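# Nest four plates into one aligned stack

## Task

Put all four plates into a single stack, each one seated fully down over the top of the plate beneath it (not perched on its rim), with every plate's A1 well (the well at its cut-off corner) directly above the A1 well of the plate under it; then open the grippers and move the arms away from the stack.

## Robot and tools

Robot: two arms, left_arm and right_arm, each ending in a two-finger gripper. All poses use one scene frame. Its origin sits on the table surface midway between the arm bases. +z is up, +x points out across the table, and left_arm is mounted on the +y side. The names left and right say nothing about which side of a camera image an arm appears on. The bases may be tilted. Mounting plates and the metal frame behind the arms are fixed obstacles, and a too-close warning counts a plate and its half of the frame as part of that arm.

Gripper frame: the fingers point along the gripper's +z and open and close along its y. The reported end_effector_position is the point between the finger pads, roughly 1 cm short of the tips. Reported hand positions can be somewhat wrong, more so at long reach, and finished moves often end a centimetre or more off target, usually too low.

execute_actions(actions): actions is a list of up to 15 actions, run in order. Each action is a list of up to 15 rows, and each row lasts one control step (1/30 s). If an action has fewer than 15 rows, its last row is repeated for the remaining steps, so an action takes 0.5 s. Each row is a single flat list for both arms: 16 numbers, left_arm first as x, y, z, qw, qx, qy, qz, opening, then right_arm the same way. x, y, z are an absolute target position in metres in the scene frame for that gripper's end_effector_position; qw, qx, qy, qz are an absolute target orientation (w first) in the scene frame. Both arms always need their 8 numbers, even if one stays still. To hold an orientation steady, repeat the same quaternion in every row rather than copying the drifting reported value. opening runs from -1 (closed) to +1 (fully open, 0.094 m). A row may carry 12 extra numbers between 0 and 1: stiffness factors for the six arm joints, left_arm's six then right_arm's six, in Joint positions order; they scale each joint's position gain and persist until changed. An empty actions list just returns state and images.

Limits on motion: if any target lies more than 0.6 m from where that gripper starts the action, measured along any of the gripper's own axes, that action is rejected for both arms. If any action is malformed, or the first fails this test against the last reported state, the entire call is rejected and nothing moves. Each step, the commanded pose is clipped to within 70 mm and 16 degrees of the measured pose; the controller then drives the joints by damped inverse kinematics, favouring position over orientation. Long moves therefore need several actions; after an action an arm continues only to its last clipped pose. Elbows cannot fully straighten. Joint ranges (rad), base to gripper: waist -2.618 to 3.054, shoulder 0.000 to 3.142, elbow 0.000 to 3.142, wrist pitch -1.571 to 1.571, wrist yaw -1.571 to 1.571, wrist roll -2.094 to 2.094.

Gripping: grip_measured reports finger opening on the same -1..1 scale. Away from the extremes the fingers go to where grip_measured equals the command. To keep hold, command about 0.03 below grip_measured (less for a lighter grip). Readings may be off by about 1 mm per gripper. Pad force tops out near 50 to 62 N, lower on thin parts; first contact can spike.

Result lines: the state line gives each gripper's position and quaternion. Hand target lines show the pose each arm is now heading for. A pose unreachable line means the clearance check altered or blocked that arm's command. Step readings list positions at some steps; HELD with an arm label means that arm's command was held back then. Joint torques are total drive output, noisy and offset, and not a clean contact signal. MOTOR HOT appears from 75 °C; at 90 °C the arm halts for 10 s, at 100 °C it goes limp and falls (OVER-TEMPERATURE FAULT). Holding loads heats motors, including while you are thinking, since the robot keeps its last command then.

Cameras: cam_head_left, cam_head_right, cam_high, cam_low (504x504) and cam_left_wrist, cam_right_wrist (616x616 fisheye). zoom_image(camera, region) gives a closer view of the latest image; region is [x0, y0, x1, y1] in pixels from the top-left, at most 504 by 504.

Printer: check_part(design, use_face) judges a design without printing; print_part(design, use_face) makes one rigid orange PLA part. design is the JSON text as a string in format print3d-design/1: features that add or cut a profile (rect, circle, slot or polygon, in mm) between z0 and z1, optionally tapered. use_face (z-, z+, x-, x+, y-, y+; default z-) picks the face it rests on. The part lands loose on the bare table between the arm bases in a space 158 mm in x, 148 mm in y, 99 mm high. Printing is refused if a hand holds something, anything moves, or anything, including arm links, is at or near the spot. Obey the printing rules (no mid-air starts, overhangs at most 45 degrees, minimum wall thicknesses, stability); a design that crashes the software ends everything. At most 3 parts, 8 jobs and 64 checks. Printed parts may stay anywhere, even under the stack, if the bottom plate lies flat.

finished_scene(scene optional, 1) ends the scene for good; call it only once the stack is correct and stable and both grippers are open and clear.

Avoid: pushing anything off the table, dropping or slamming plates, hard pushes, arms colliding or pressing each other. Occasional outside tugs on held parts or pushes on loose ones can happen. Fewer, smoother, lower-effort motions are preferable.

Each tool is called after "Call:" in YAML: its name, and indented under it one key for each argument.

## Session

Call:
execute_actions:
  actions: []

Scene clock: 0.00 s.
left_arm: end_effector_position=(+0.3729, +0.2851, +0.3082) grip_measured=+1.000 end_effector_quat_wxyz=(-0.098, -0.590, +0.794, +0.110) | right_arm: end_effector_position=(+0.2859, +0.2045, +0.2054) grip_measured=+1.000 end_effector_quat_wxyz=(+0.260, -0.365, +0.886, +0.117)
Joint positions: left_arm=[-0.533  1.071  1.174 -1.232 -0.351 -1.672  0.094] | right_arm=[ 1.197  2.086  1.364  0.363  0.841 -0.149  0.094]
Joint velocities: left_arm=[ 0.017  0.012  0.007 -0.007 -0.022  0.007  0.   ] | right_arm=[-0.002  0.007  0.022 -0.007 -0.022 -0.022  0.   ]
Joint torques (N m, as the arm reports them, + toward a larger angle): no reading
Motor temperatures (°C, as the motors report them): left_arm=[16 17 17 16 16 16] | right_arm=[17 17 18 17 18 16]
Hand target (left_arm): +0.374, +0.287, +0.312; -0.094, -0.591, +0.794, +0.108
Hand target (right_arm): +0.284, +0.211, +0.217; +0.265, -0.362, +0.884, +0.130
Joint stiffness scale: left_arm=[1. 1. 1. 1. 1. 1.] | right_arm=[1. 1. 1. 1. 1. 1.]

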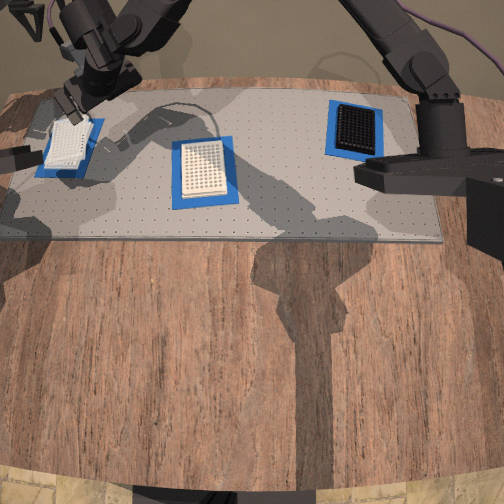

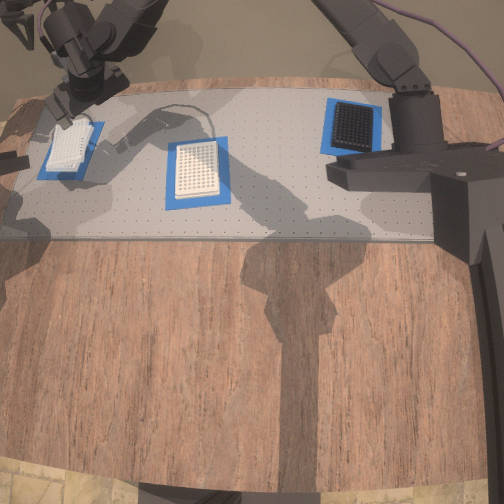

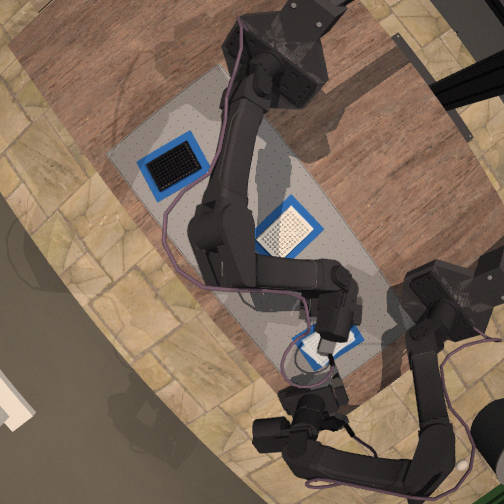

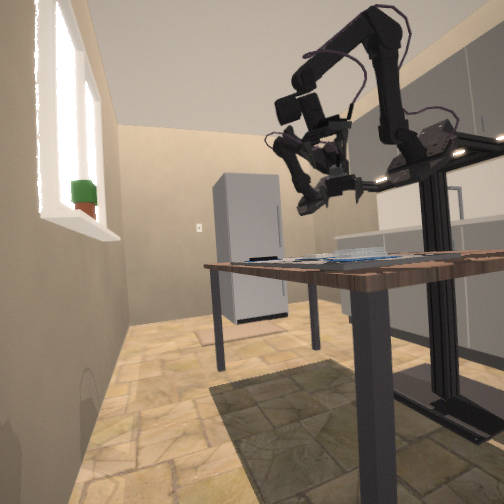

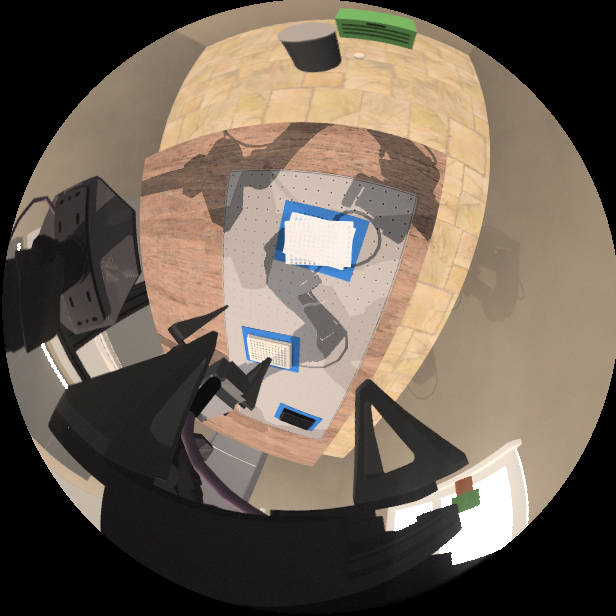

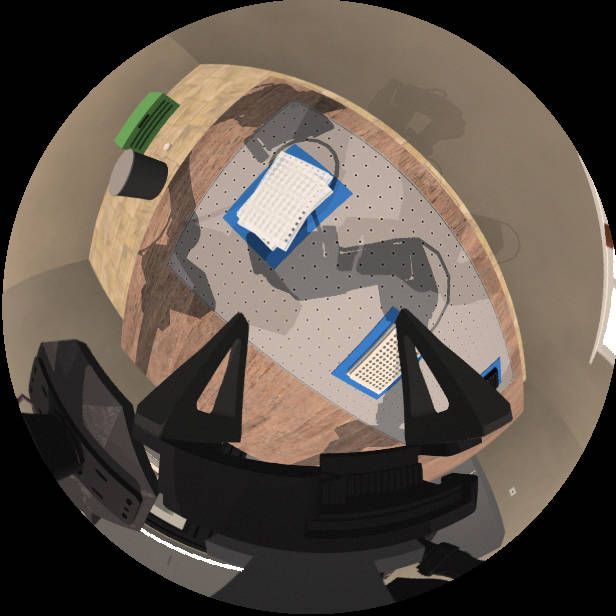

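Call:
execute_actions:
  actions:
    - [[0.374,0.287,0.312,-0.094,-0.591,0.794,0.108,1,0.27,0.05,0.2,0.2,-0.3,0.92,0.1,1]]
    - [[0.374,0.287,0.312,-0.094,-0.591,0.794,0.108,1,0.27,-0.15,0.22,0,0,1,0,1]]
    - [[0.3,0.3,0.28,0,-0.3,0.95,0,1,0.27,-0.28,0.25,0,0,1,0,1]]
    - [[0.27,0.3,0.25,0,0,1,0,1,0.27,-0.28,0.25,0,0,1,0,1]]
    - [[0.27,0.3,0.25,0,0,1,0,1,0.27,-0.28,0.25,0,0,1,0,1]]

Call:
zoom_image:
  camera: "cam_head_left"
  region: [0,70,250,230]

Call:
zoom_image:
  camera: "cam_high"
  region: [100,100,400,400]

Scene clock: 11.00 s.
left_arm: end_effector_position=(+0.2699, +0.2991, +0.2507) grip_measured=+1.000 end_effector_quat_wxyz=(-0.009, -0.000, +1.000, +0.003) | right_arm: end_effector_position=(+0.2597, -0.2804, +0.2432) grip_measured=+1.000 end_effector_quat_wxyz=(-0.008, -0.000, +1.000, -0.001)
Joint positions: left_arm=[-0.517  0.514  0.404 -0.721 -0.38  -0.276  0.094] | right_arm=[-0.067  0.438  0.36  -0.677 -0.045  0.156  0.094]
Joint velocities: left_arm=[-0.007 -0.007 -0.007  0.022  0.066  0.037  0.   ] | right_arm=[-0.007 -0.007  0.002 -0.022  0.022 -0.095  0.   ]
Joint torques (N m, as the arm reports them, + toward a larger angle): left_arm=[ 0.97 -4.49  2.91  0.35  0.03  0.06] | right_arm=[-0.87 -1.66  9.38  0.16 -0.09 -0.05]
Motor temperatures (°C, as the motors report them): left_arm=[16 19 18 17 16 16] | right_arm=[19 20 19 18 18 16]
Hand target (left_arm): +0.270, +0.300, +0.250; -0.001, -0.001, +1.000, -0.000
Hand target (right_arm): +0.270, -0.280, +0.250; +0.000, -0.000, +1.000, -0.000
Off the commanded pose (left_arm): 0.001 m, 1 deg.
Off the commanded pose (right_arm): 0.012 m, 1 deg.
Joint stiffness scale: left_arm=[1. 1. 1. 1. 1. 1.] | right_arm=[1. 1. 1. 1. 1. 1.]
Step readings (end_effector_position; steps 1 to 15: 1st action; 16 to 30: 2nd action; 31 to 45: 3rd action; 46 to 60: 4th action; 61 to 75: 5th action):
0: left_arm (+0.3729, +0.2851, +0.3082) | right_arm (+0.2859, +0.2045, +0.2054)
1: left_arm (+0.3729, +0.2851, +0.3082) | right_arm (+0.2843, +0.1991, +0.2047)
2: left_arm (+0.3729, +0.2851, +0.3082) | right_arm (+0.2803, +0.1838, +0.2033)
4: left_arm (+0.3729, +0.2851, +0.3082) | right_arm (+0.2738, +0.1461, +0.1970)
8: left_arm (+0.3729, +0.2851, +0.3082) | right_arm (+0.2660, +0.0641, +0.1845)
15: left_arm (+0.3729, +0.2851, +0.3082) | right_arm (+0.2691, +0.0421, +0.1898)
16: left_arm (+0.3729, +0.2851, +0.3082) | right_arm (+0.2691, +0.0379, +0.1907)
17: left_arm (+0.3729, +0.2851, +0.3082) | right_arm (+0.2684, +0.0243, +0.1924)
19: left_arm (+0.3729, +0.2851, +0.3082) | right_arm (+0.2690, -0.0127, +0.1934)
23: left_arm (+0.3729, +0.2851, +0.3082) | right_arm (+0.2750, -0.0885, +0.1980)
30: left_arm (+0.3729, +0.2851, +0.3082) | right_arm (+0.2866, -0.1440, +0.2210)
31: left_arm (+0.3706, +0.2857, +0.3034) | right_arm (+0.2874, -0.1488, +0.2214)
32: left_arm (+0.3586, +0.2867, +0.2963) | right_arm (+0.2909, -0.1631, +0.2223)
34: left_arm (+0.3133, +0.2951, +0.2855) | right_arm (+0.3005, -0.1977, +0.2267)
38: left_arm (+0.2744, +0.3030, +0.2814) | right_arm (+0.3097, -0.2602, +0.2407)
45: left_arm (+0.2917, +0.3005, +0.2836) | right_arm (+0.2859, -0.2905, +0.2465)
46: left_arm (+0.2907, +0.3009, +0.2805) | right_arm (+0.2813, -0.2915, +0.2457)
47: left_arm (+0.2864, +0.3004, +0.2745) | right_arm (+0.2775, -0.2919, +0.2450)
49: left_arm (+0.2677, +0.3013, +0.2620) | right_arm (+0.2718, -0.2917, +0.2442)
53: left_arm (+0.2564, +0.3027, +0.2543) | right_arm (+0.2653, -0.2889, +0.2434)
60: left_arm (+0.2669, +0.3019, +0.2522) | right_arm (+0.2611, -0.2832, +0.2432)
61: left_arm (+0.2673, +0.3027, +0.2520) | right_arm (+0.2609, -0.2827, +0.2432)
62: left_arm (+0.2677, +0.3032, +0.2517) | right_arm (+0.2606, -0.2822, +0.2432)
64: left_arm (+0.2688, +0.3033, +0.2515) | right_arm (+0.2603, -0.2815, +0.2432)
68: left_arm (+0.2700, +0.3018, +0.2511) | right_arm (+0.2599, -0.2809, +0.2432)
75: end_effector_position above

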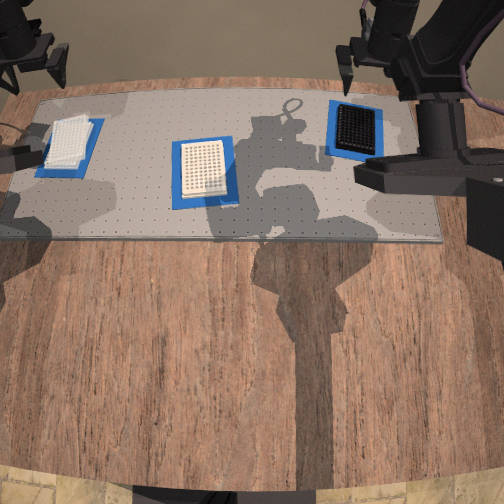

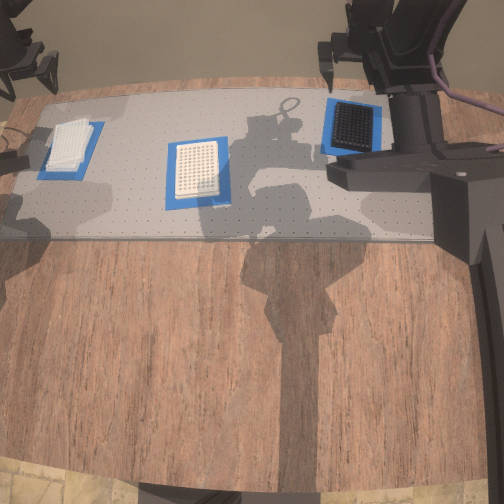

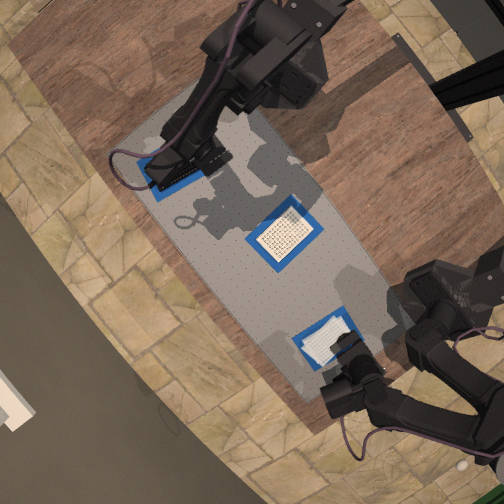

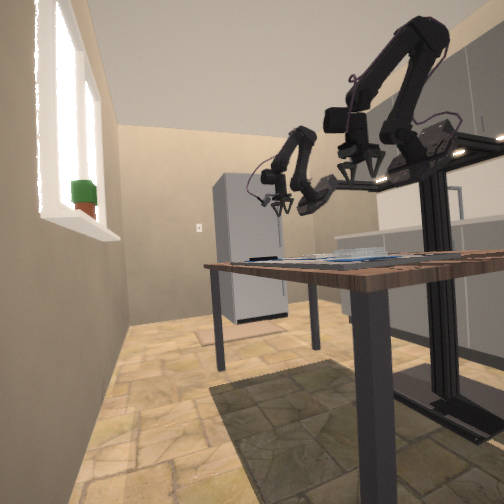

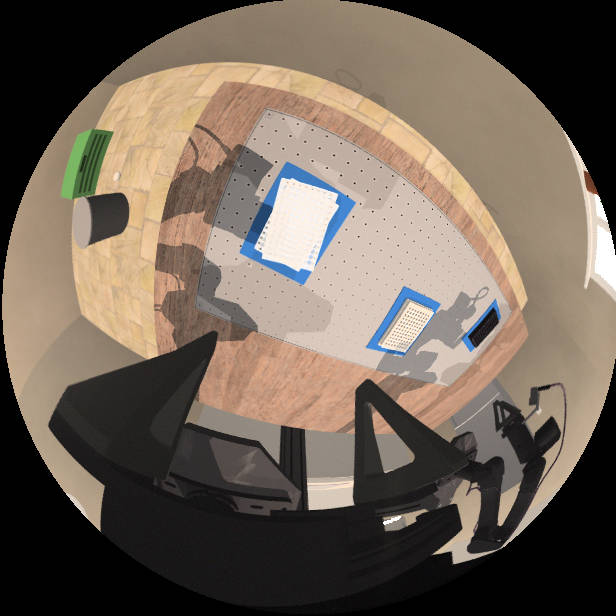

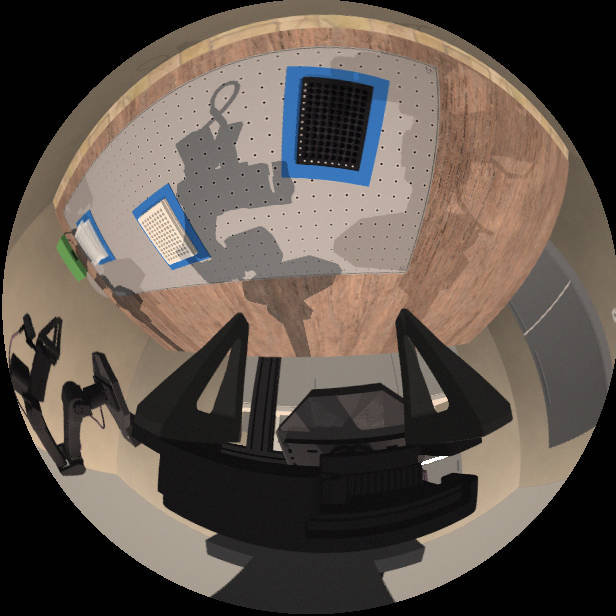

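Region (0, 70, 250, 230) of cam_head_left's 504x504 image, scaled by 2.016, with more detail than that image has; it fills the top 323 rows of this view, and the rest is white.

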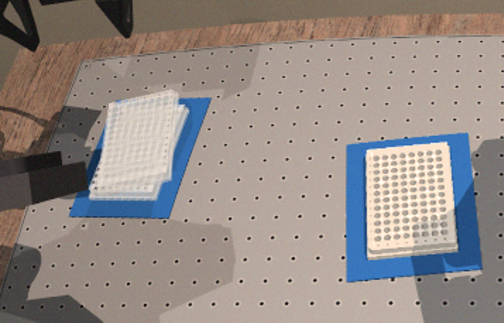

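Region (100, 100, 400, 400) of cam_high's 504x504 image, scaled by 1.680, with more detail than that image has.

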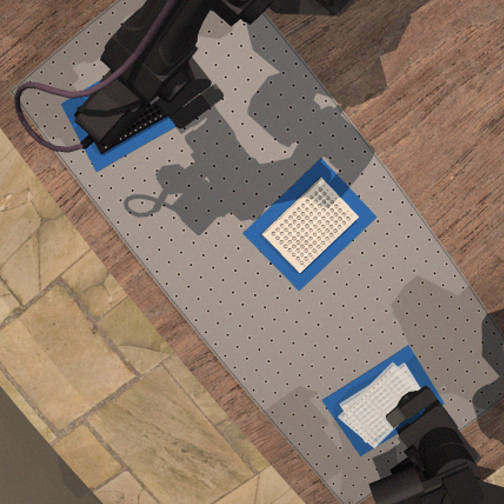

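Call:
execute_actions:
  actions:
    - [[0.28,0.3,0.17,0,0,1,0,1,0.29,-0.29,0.16,0,0,1,0,1]]
    - [[0.28,0.3,0.11,0,0,1,0,1,0.3,-0.29,0.09,0,0,1,0,1]]
    - [[0.28,0.3,0.11,0,0,1,0,1,0.3,-0.29,0.09,0,0,1,0,1]]

Scene clock: 17.43 s.
left_arm: end_effector_position=(+0.2694, +0.2984, +0.1124) grip_measured=+1.000 end_effector_quat_wxyz=(-0.013, +0.002, +1.000, -0.001) | right_arm: end_effector_position=(+0.2884, -0.2931, +0.0933) grip_measured=+1.000 end_effector_quat_wxyz=(-0.015, +0.001, +1.000, -0.002)
Joint positions: left_arm=[-0.23   1.382  0.277  0.326 -0.172 -0.058  0.094] | right_arm=[-0.117  1.476  0.386  0.32  -0.08   0.124  0.094]
Joint velocities: left_arm=[-0.007  0.012 -0.002 -0.007  0.051 -0.022  0.   ] | right_arm=[ 0.012 -0.002 -0.002 -0.007 -0.022  0.007  0.   ]
Joint torques (N m, as the arm reports them, + toward a larger angle): left_arm=[ 0.08 -5.13  1.49  0.36  0.05  0.06] | right_arm=[ 0.38 -5.41  2.06  0.48  0.06  0.1 ]
Motor temperatures (°C, as the motors report them): left_arm=[16 19 18 17 16 16] | right_arm=[18 19 20 18 18 16]
Hand target (left_arm): +0.280, +0.300, +0.110; -0.000, -0.001, +1.000, -0.000
Hand target (right_arm): +0.300, -0.290, +0.090; -0.000, -0.000, +1.000, -0.001
Off the commanded pose (left_arm): 0.011 m, 1 deg.
Off the commanded pose (right_arm): 0.012 m, 2 deg.
Joint stiffness scale: left_arm=[1. 1. 1. 1. 1. 1.] | right_arm=[1. 1. 1. 1. 1. 1.]
Step readings (end_effector_position; steps 1 to 15: 1st action; 16 to 30: 2nd action; 31 to 45: 3rd action):
0: left_arm (+0.2698, +0.2979, +0.2507) | right_arm (+0.2596, -0.2803, +0.2432)
1: left_arm (+0.2704, +0.2981, +0.2467) | right_arm (+0.2608, -0.2808, +0.2399)
2: left_arm (+0.2705, +0.3015, +0.2384) | right_arm (+0.2631, -0.2841, +0.2327)
4: left_arm (+0.2573, +0.3097, +0.2198) | right_arm (+0.2590, -0.2914, +0.2159)
8: left_arm (+0.2432, +0.3105, +0.1982) | right_arm (+0.2555, -0.2939, +0.1913)
15: left_arm (+0.2614, +0.3031, +0.1815) | right_arm (+0.2684, -0.2935, +0.1698)
16: left_arm (+0.2629, +0.3026, +0.1774) | right_arm (+0.2700, -0.2938, +0.1655)
17: left_arm (+0.2639, +0.3035, +0.1705) | right_arm (+0.2708, -0.2942, +0.1576)
19: left_arm (+0.2579, +0.3054, +0.1550) | right_arm (+0.2640, -0.2952, +0.1397)
23: left_arm (+0.2438, +0.3042, +0.1319) | right_arm (+0.2559, -0.2963, +0.1135)
30: left_arm (+0.2580, +0.3004, +0.1184) | right_arm (+0.2775, -0.2941, +0.0970)
31: left_arm (+0.2598, +0.3000, +0.1173) | right_arm (+0.2794, -0.2940, +0.0961)
32: left_arm (+0.2611, +0.2998, +0.1162) | right_arm (+0.2807, -0.2938, +0.0954)
34: left_arm (+0.2626, +0.2994, +0.1144) | right_arm (+0.2831, -0.2935, +0.0945)
38: left_arm (+0.2657, +0.2989, +0.1129) | right_arm (+0.2863, -0.2932, +0.0937)
45: end_effector_position above

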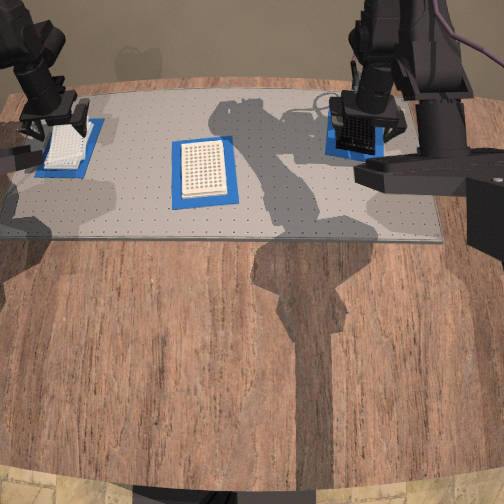

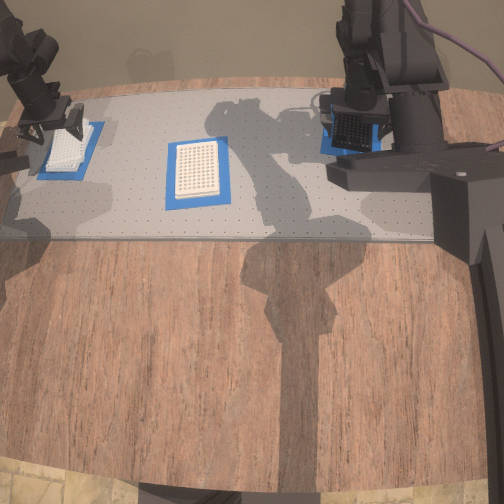

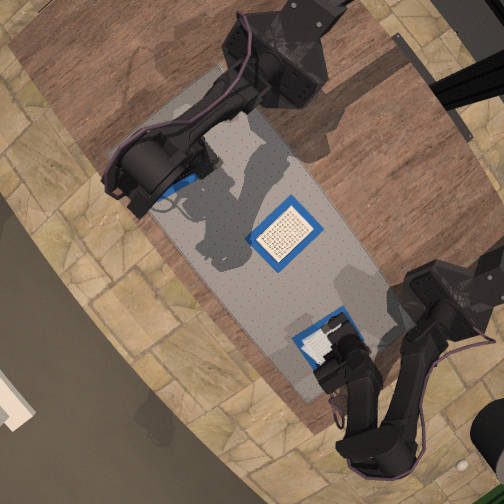

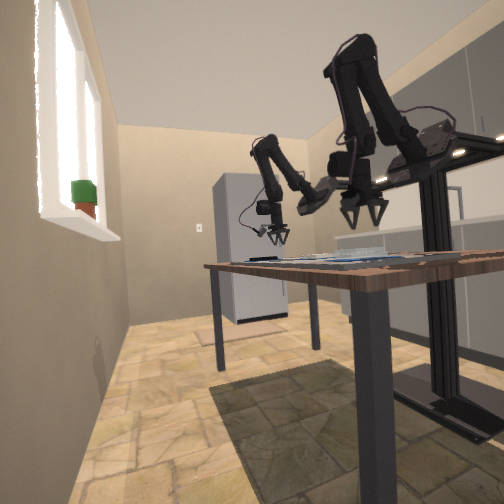

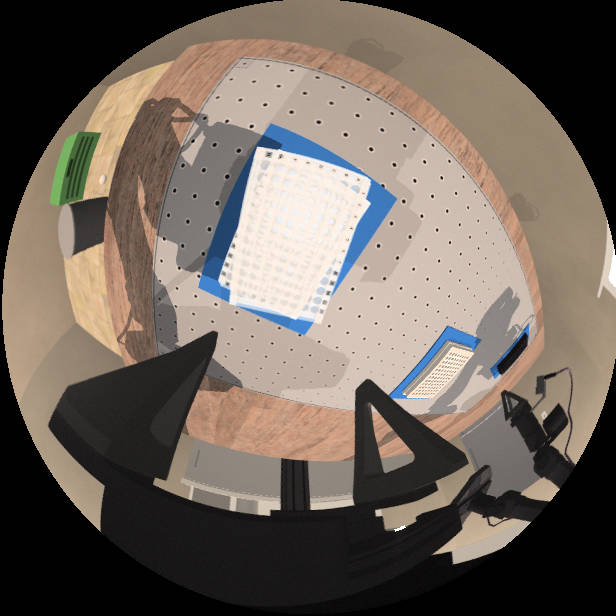

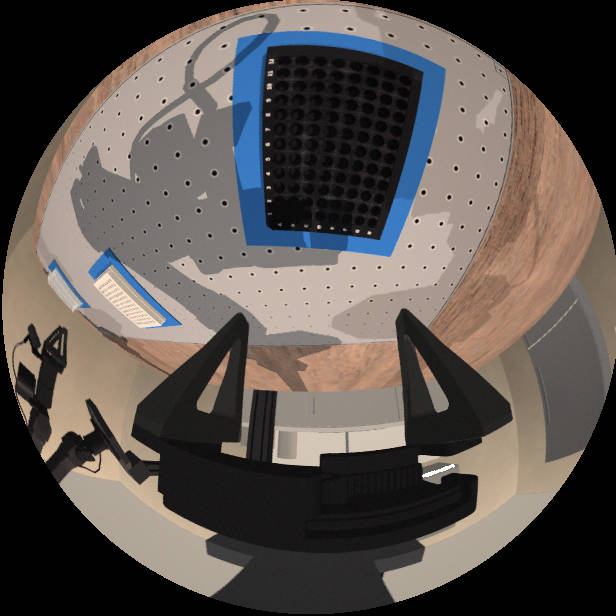

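Call:
execute_actions:
  actions:
    - [[0.29,0.3,0.075,0,0,1,0,1,0.32,-0.295,0.055,0,0,1,0,1]]
    - [[0.29,0.3,0.075,0,0,1,0,1,0.32,-0.295,0.055,0,0,1,0,1]]

Call:
zoom_image:
  camera: "cam_left_wrist"
  region: [150,80,450,400]

Call:
zoom_image:
  camera: "cam_low"
  region: [220,190,420,290]

Call:
zoom_image:
  camera: "cam_high"
  region: [240,185,340,285]

Scene clock: 25.23 s.
left_arm: end_effector_position=(+0.2770, +0.2982, +0.0794) grip_measured=+1.000 end_effector_quat_wxyz=(-0.014, +0.003, +1.000, -0.001) | right_arm: end_effector_position=(+0.3085, -0.2932, +0.0581) grip_measured=+1.000 end_effector_quat_wxyz=(-0.014, +0.000, +1.000, -0.001)
Joint positions: left_arm=[-0.201  1.6    0.357  0.465 -0.151 -0.037  0.094] | right_arm=[-0.117  1.667  0.52   0.378 -0.082  0.123  0.094]
Joint velocities: left_arm=[-0.007 -0.017  0.007  0.037  0.007 -0.051  0.   ] | right_arm=[-0.007 -0.002  0.002  0.022  0.007  0.095  0.   ]
Joint torques (N m, as the arm reports them, + toward a larger angle): left_arm=[-0.02 -5.66  1.55  0.35  0.06  0.05] | right_arm=[-1.16 -6.64  1.7   0.46 -0.06 -0.03]
Motor temperatures (°C, as the motors report them): left_arm=[16 19 17 17 16 16] | right_arm=[18 19 19 18 18 16]
Hand target (left_arm): +0.290, +0.300, +0.075; -0.000, -0.000, +1.000, -0.000
Hand target (right_arm): +0.320, -0.295, +0.055; -0.000, -0.000, +1.000, -0.000
Off the commanded pose (left_arm): 0.014 m, 2 deg.
Off the commanded pose (right_arm): 0.012 m, 2 deg.
Joint stiffness scale: left_arm=[1. 1. 1. 1. 1. 1.] | right_arm=[1. 1. 1. 1. 1. 1.]
Step readings (end_effector_position; steps 1 to 15: 1st action; 16 to 30: 2nd action):
0: left_arm (+0.2703, +0.2983, +0.1122) | right_arm (+0.2889, -0.2931, +0.0932)
1: left_arm (+0.2707, +0.2983, +0.1096) | right_arm (+0.2902, -0.2931, +0.0904)
2: left_arm (+0.2715, +0.2990, +0.1028) | right_arm (+0.2929, -0.2932, +0.0831)
4: left_arm (+0.2705, +0.3002, +0.0891) | right_arm (+0.3009, -0.2934, +0.0686)
8: left_arm (+0.2676, +0.2995, +0.0800) | right_arm (+0.3065, -0.2935, +0.0586)
15: left_arm (+0.2744, +0.2985, +0.0795) | right_arm (+0.3079, -0.2933, +0.0582)
16: left_arm (+0.2749, +0.2985, +0.0795) | right_arm (+0.3080, -0.2933, +0.0582)
17: left_arm (+0.2754, +0.2984, +0.0795) | right_arm (+0.3081, -0.2933, +0.0582)
19: left_arm (+0.2759, +0.2983, +0.0794) | right_arm (+0.3082, -0.2933, +0.0582)
23: left_arm (+0.2766, +0.2983, +0.0794) | right_arm (+0.3084, -0.2933, +0.0581)
30: end_effector_position above

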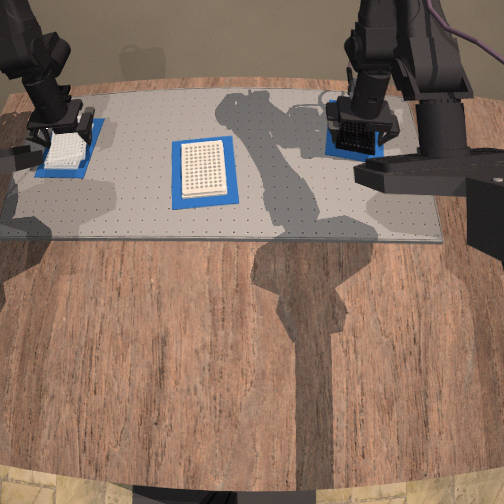

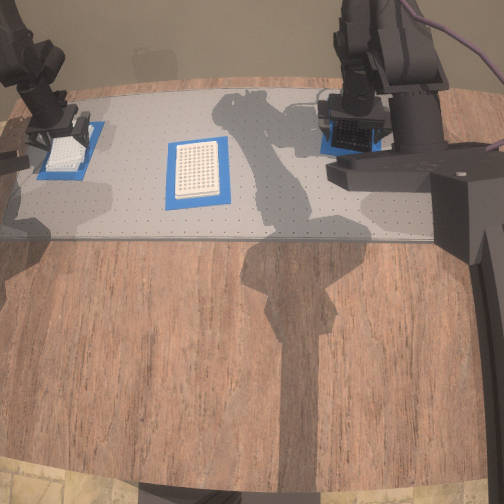

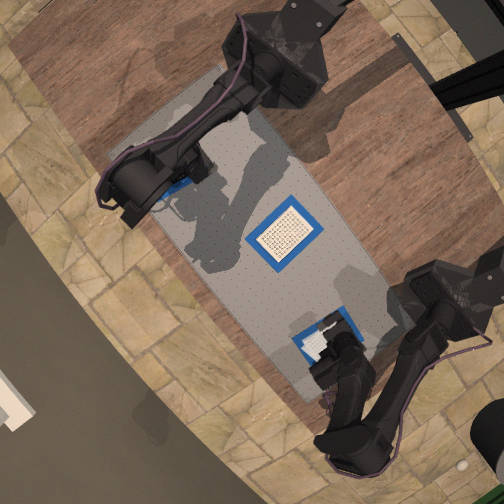

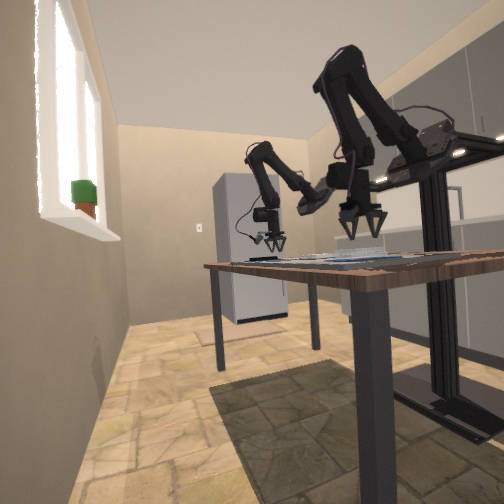

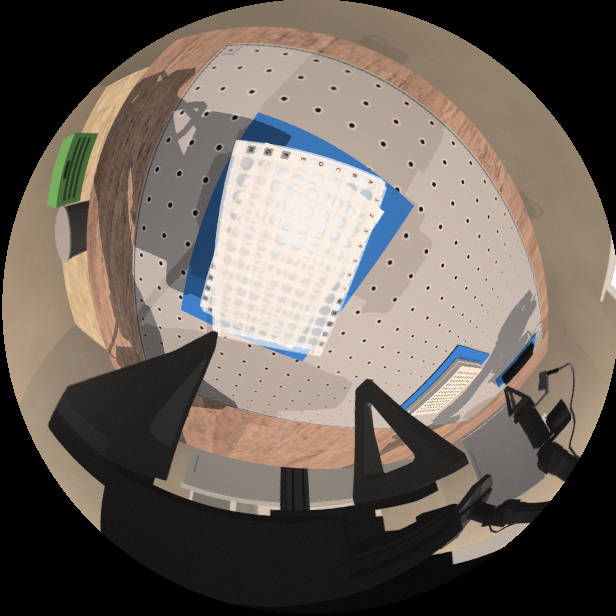

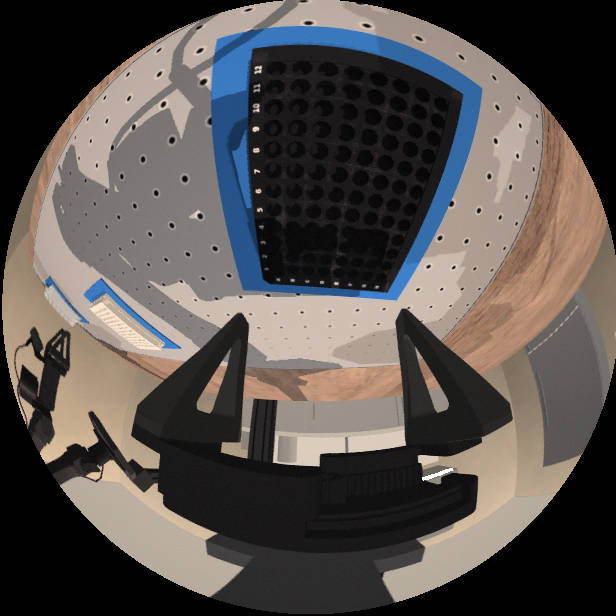

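Region (150, 80, 450, 400) of cam_left_wrist's 616x616 image, scaled by 1.575, with more detail than that image has; it fills the left 472 columns of this view, and the rest is white.

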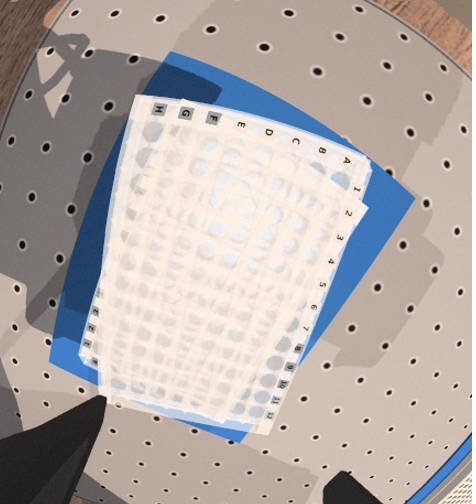

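Region (220, 190, 420, 290) of cam_low's 504x504 image, scaled by 2.520, with more detail than that image has.

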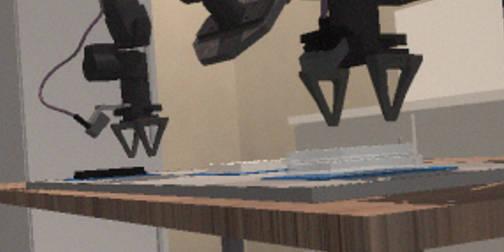

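Region (240, 185, 340, 285) of cam_high's 504x504 image, scaled by 5.040, with more detail than that image has.

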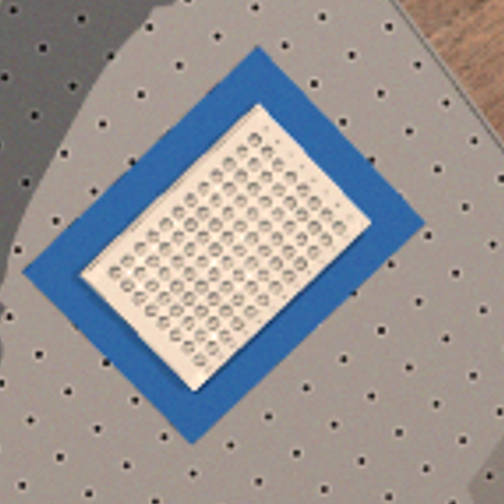

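Call:
execute_actions:
  actions:
    - [[0.34,0.31,0.065,0,0,1,0,1,0.372,-0.304,0.05,0,0.07,0.9975,0,1]]
    - [[0.34,0.31,0.065,0,0,1,0,1,0.372,-0.304,0.05,0,0.07,0.9975,0,1]]

Call:
zoom_image:
  camera: "cam_head_left"
  region: [0,70,150,200]

Scene clock: 42.70 s.
left_arm: end_effector_position=(+0.3378, +0.3082, +0.0654) grip_measured=+1.000 end_effector_quat_wxyz=(+0.000, -0.001, +1.000, -0.000) | right_arm: end_effector_position=(+0.3723, -0.3019, +0.0518) grip_measured=+1.000 end_effector_quat_wxyz=(+0.006, +0.064, +0.998, +0.001)
Joint positions: left_arm=[-0.149  1.623  0.578  0.301 -0.115 -0.003  0.094] | right_arm=[-0.169  1.688  0.738  0.217 -0.118  0.218  0.094]
Joint velocities: left_arm=[-0.022 -0.012 -0.002 -0.081  0.022 -0.022  0.   ] | right_arm=[ 0.002 -0.002 -0.022  0.051 -0.022 -0.022  0.   ]
Joint torques (N m, as the arm reports them, + toward a larger angle): left_arm=[-0.18 -8.21  1.08  0.15  0.06  0.06] | right_arm=[-1.22 -8.3   2.15  0.2  -0.07  0.07]
Motor temperatures (°C, as the motors report them): left_arm=[16 19 17 17 16 16] | right_arm=[17 19 19 18 18 16]
Hand target (left_arm): +0.340, +0.310, +0.065; +0.000, -0.000, +1.000, +0.000
Hand target (right_arm): +0.372, -0.304, +0.050; +0.000, +0.070, +0.998, +0.000
Off the commanded pose (left_arm): 0.003 m, 0 deg.
Off the commanded pose (right_arm): 0.003 m, 1 deg.
Joint stiffness scale: left_arm=[1. 1. 1. 1. 1. 1.] | right_arm=[1. 1. 1. 1. 1. 1.]
Step readings (end_effector_position; steps 1 to 15: 1st action; 16 to 30: 2nd action):
0: left_arm (+0.2771, +0.2982, +0.0794) | right_arm (+0.3085, -0.2932, +0.0581)
1: left_arm (+0.2794, +0.2987, +0.0782) | right_arm (+0.3107, -0.2937, +0.0576)
2: left_arm (+0.2859, +0.3013, +0.0755) | right_arm (+0.3174, -0.2962, +0.0561)
4: left_arm (+0.3173, +0.3079, +0.0713) | right_arm (+0.3489, -0.3020, +0.0549)
8: left_arm (+0.3567, +0.3101, +0.0700) | right_arm (+0.3897, -0.3016, +0.0561)
15: left_arm (+0.3415, +0.3083, +0.0655) | right_arm (+0.3764, -0.3020, +0.0528)
16: left_arm (+0.3403, +0.3082, +0.0654) | right_arm (+0.3750, -0.3021, +0.0524)
17: left_arm (+0.3395, +0.3082, +0.0654) | right_arm (+0.3740, -0.3021, +0.0521)
19: left_arm (+0.3389, +0.3082, +0.0654) | right_arm (+0.3728, -0.3021, +0.0518)
23: left_arm (+0.3381, +0.3082, +0.0654) | right_arm (+0.3724, -0.3020, +0.0518)
30: end_effector_position above

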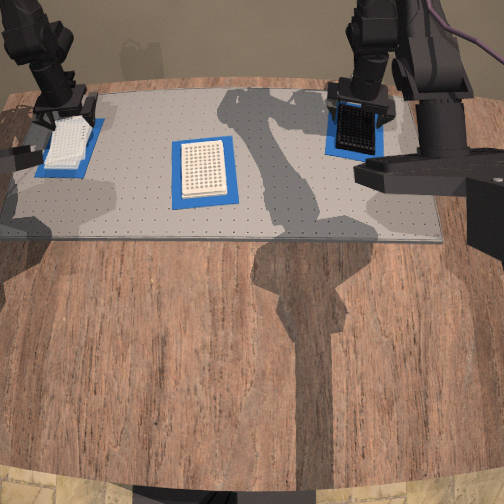

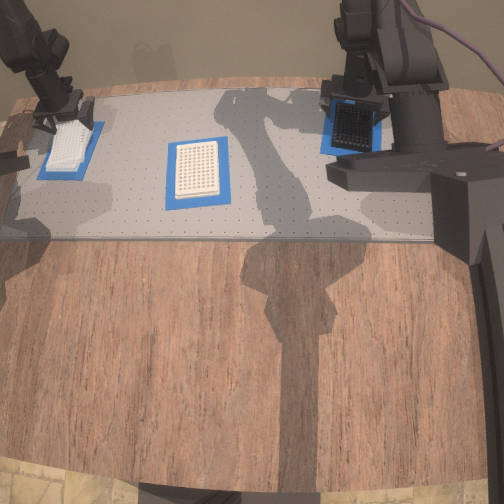

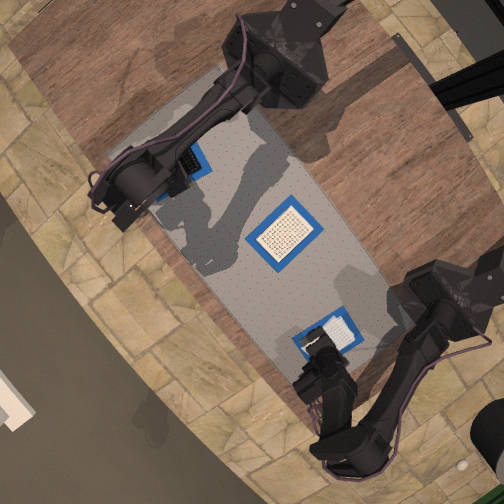

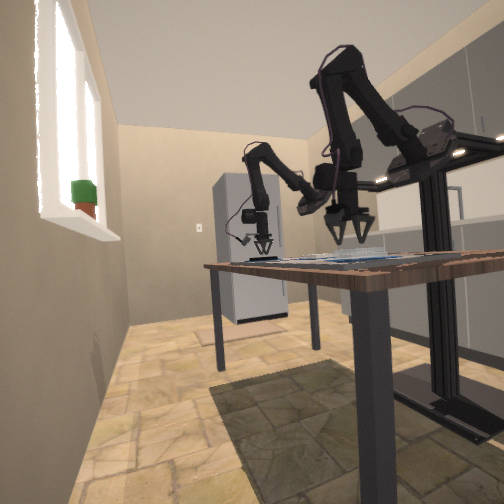

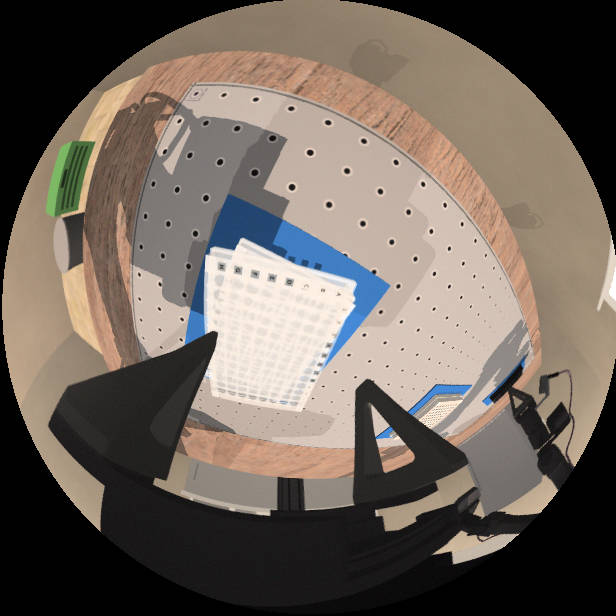

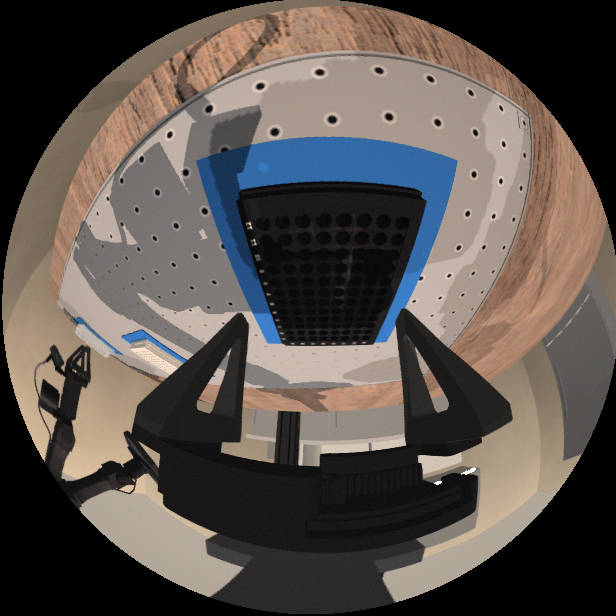

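Region (0, 70, 150, 200) of cam_head_left's 504x504 image, scaled by 3.360, with more detail than that image has; it fills the top 437 rows of this view, and the rest is white.

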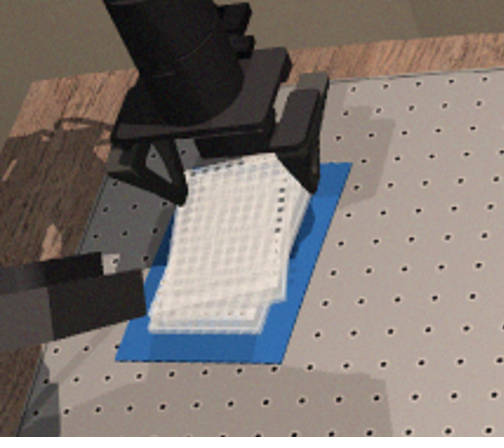

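Call:
execute_actions:
  actions:
    - [[0.30,0.313,0.06,0,-0.08,0.9968,0,1,0.345,-0.305,0.045,0,0.078,0.997,0,1]]
    - [[0.30,0.313,0.055,0,-0.08,0.9968,0,1,0.345,-0.305,0.04,0,0.078,0.997,0,1]]

Call:
zoom_image:
  camera: "cam_head_left"
  region: [0,70,150,200]

Call:
zoom_image:
  camera: "cam_low"
  region: [220,190,420,290]

Scene clock: 53.33 s.
left_arm: end_effector_position=(+0.3024, +0.3094, +0.0564) grip_measured=+1.000 end_effector_quat_wxyz=(-0.001, -0.074, +0.997, -0.003) | right_arm: end_effector_position=(+0.3478, -0.3053, +0.0417) grip_measured=+1.000 end_effector_quat_wxyz=(-0.001, +0.075, +0.997, -0.000)
Joint positions: left_arm=[-0.136  1.7    0.464  0.491 -0.101 -0.141  0.094] | right_arm=[-0.169  1.738  0.673  0.318 -0.118  0.239  0.094]
Joint velocities: left_arm=[-0.002 -0.002 -0.012 -0.007 -0.007 -0.11   0.   ] | right_arm=[ 0.002 -0.002 -0.017  0.066  0.007  0.095  0.   ]
Joint torques (N m, as the arm reports them, + toward a larger angle): left_arm=[ 0.2  -6.87 -1.07  0.4   0.05 -0.06] | right_arm=[-0.57 -7.81 -0.7   0.52 -0.01  0.09]
Motor temperatures (°C, as the motors report them): left_arm=[16 21 17 17 16 16] | right_arm=[17 20 19 18 18 16]
Hand target (left_arm): +0.300, +0.313, +0.055; +0.000, -0.080, +0.997, -0.000
Hand target (right_arm): +0.345, -0.305, +0.040; -0.000, +0.078, +0.997, -0.000
Off the commanded pose (left_arm): 0.005 m, 1 deg.
Off the commanded pose (right_arm): 0.003 m, 0 deg.
Joint stiffness scale: left_arm=[1. 1. 1. 1. 1. 1.] | right_arm=[1. 1. 1. 1. 1. 1.]
Step readings (end_effector_position; steps 1 to 15: 1st action; 16 to 30: 2nd action):
0: left_arm (+0.3378, +0.3082, +0.0654) | right_arm (+0.3722, -0.3019, +0.0518)
1: left_arm (+0.3367, +0.3081, +0.0653) | right_arm (+0.3717, -0.3020, +0.0515)
2: left_arm (+0.3339, +0.3085, +0.0658) | right_arm (+0.3699, -0.3022, +0.0513)
4: left_arm (+0.3171, +0.3102, +0.0651) | right_arm (+0.3595, -0.3033, +0.0496)
8: left_arm (+0.2936, +0.3106, +0.0616) | right_arm (+0.3447, -0.3051, +0.0457)
15: left_arm (+0.3032, +0.3102, +0.0609) | right_arm (+0.3493, -0.3047, +0.0454)
16: left_arm (+0.3039, +0.3101, +0.0604) | right_arm (+0.3497, -0.3047, +0.0451)
17: left_arm (+0.3042, +0.3100, +0.0596) | right_arm (+0.3499, -0.3048, +0.0444)
19: left_arm (+0.3022, +0.3097, +0.0577) | right_arm (+0.3484, -0.3051, +0.0428)
23: left_arm (+0.3004, +0.3094, +0.0564) | right_arm (+0.3467, -0.3054, +0.0417)
30: end_effector_position above

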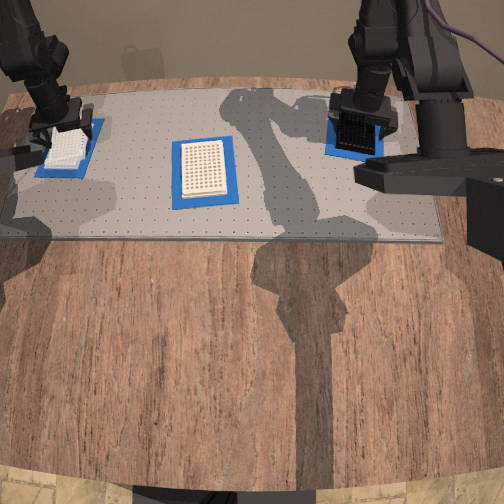

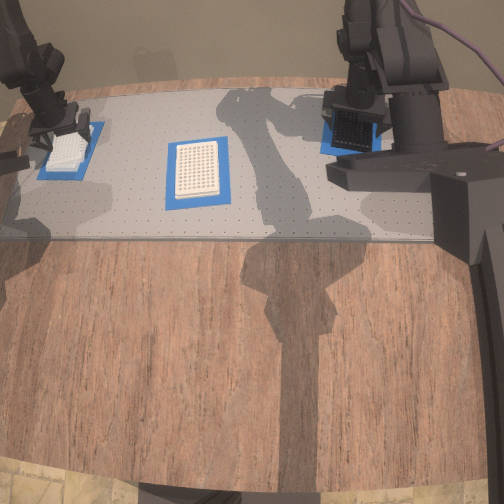

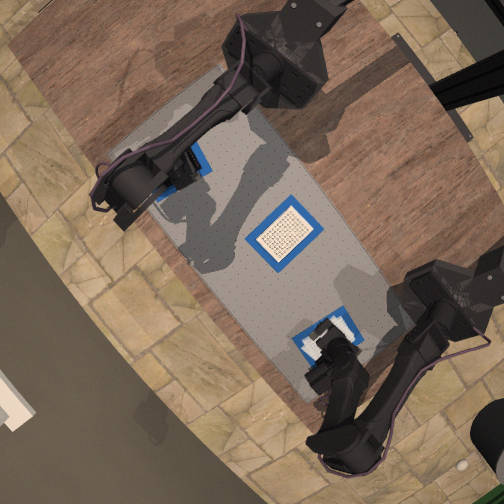

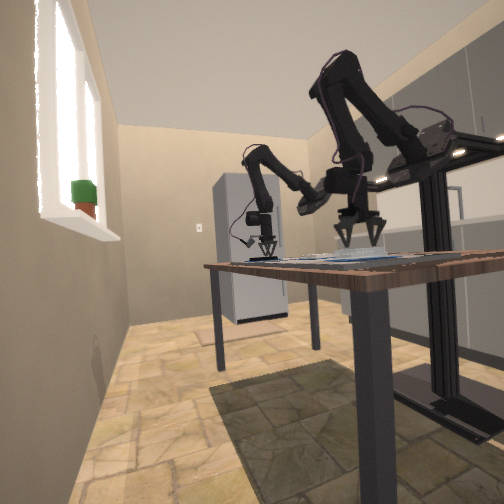

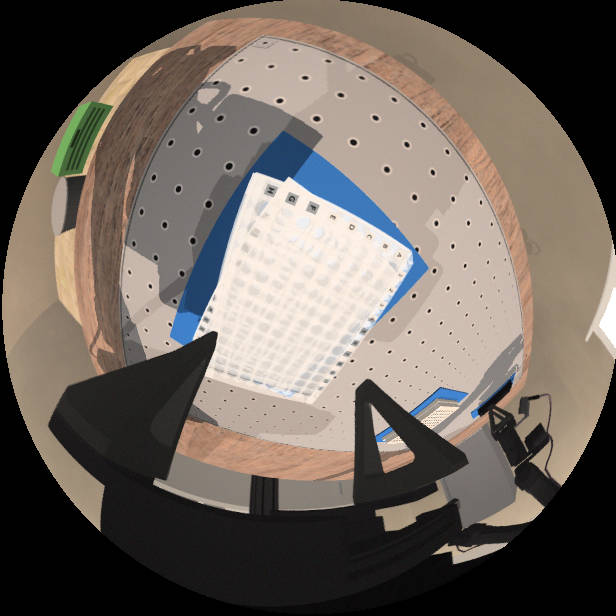

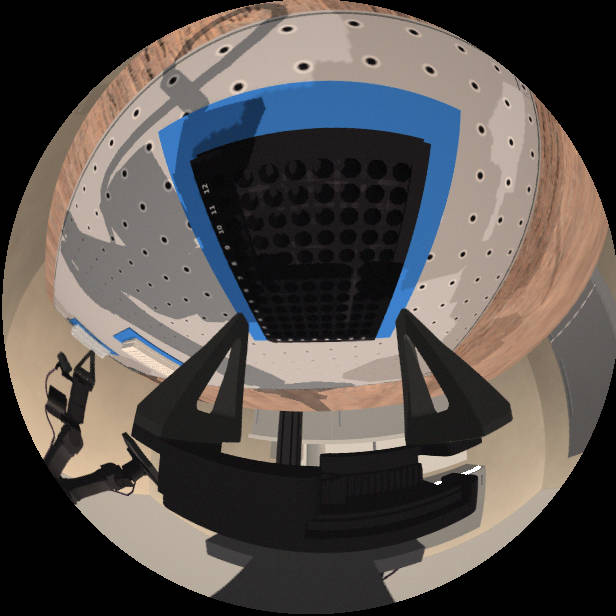

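Region (0, 70, 150, 200) of cam_head_left's 504x504 image, scaled by 3.360, with more detail than that image has; it fills the top 437 rows of this view, and the rest is white.

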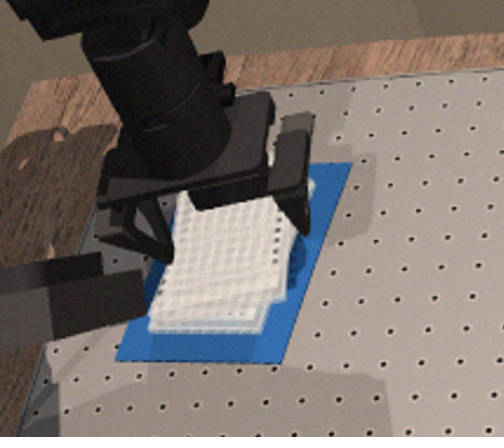

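Region (220, 190, 420, 290) of cam_low's 504x504 image, scaled by 2.520, with more detail than that image has.

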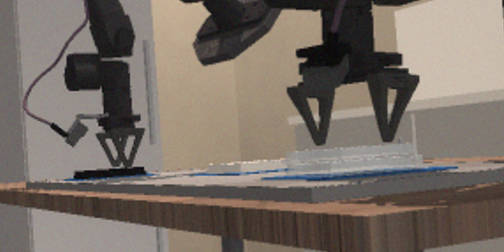

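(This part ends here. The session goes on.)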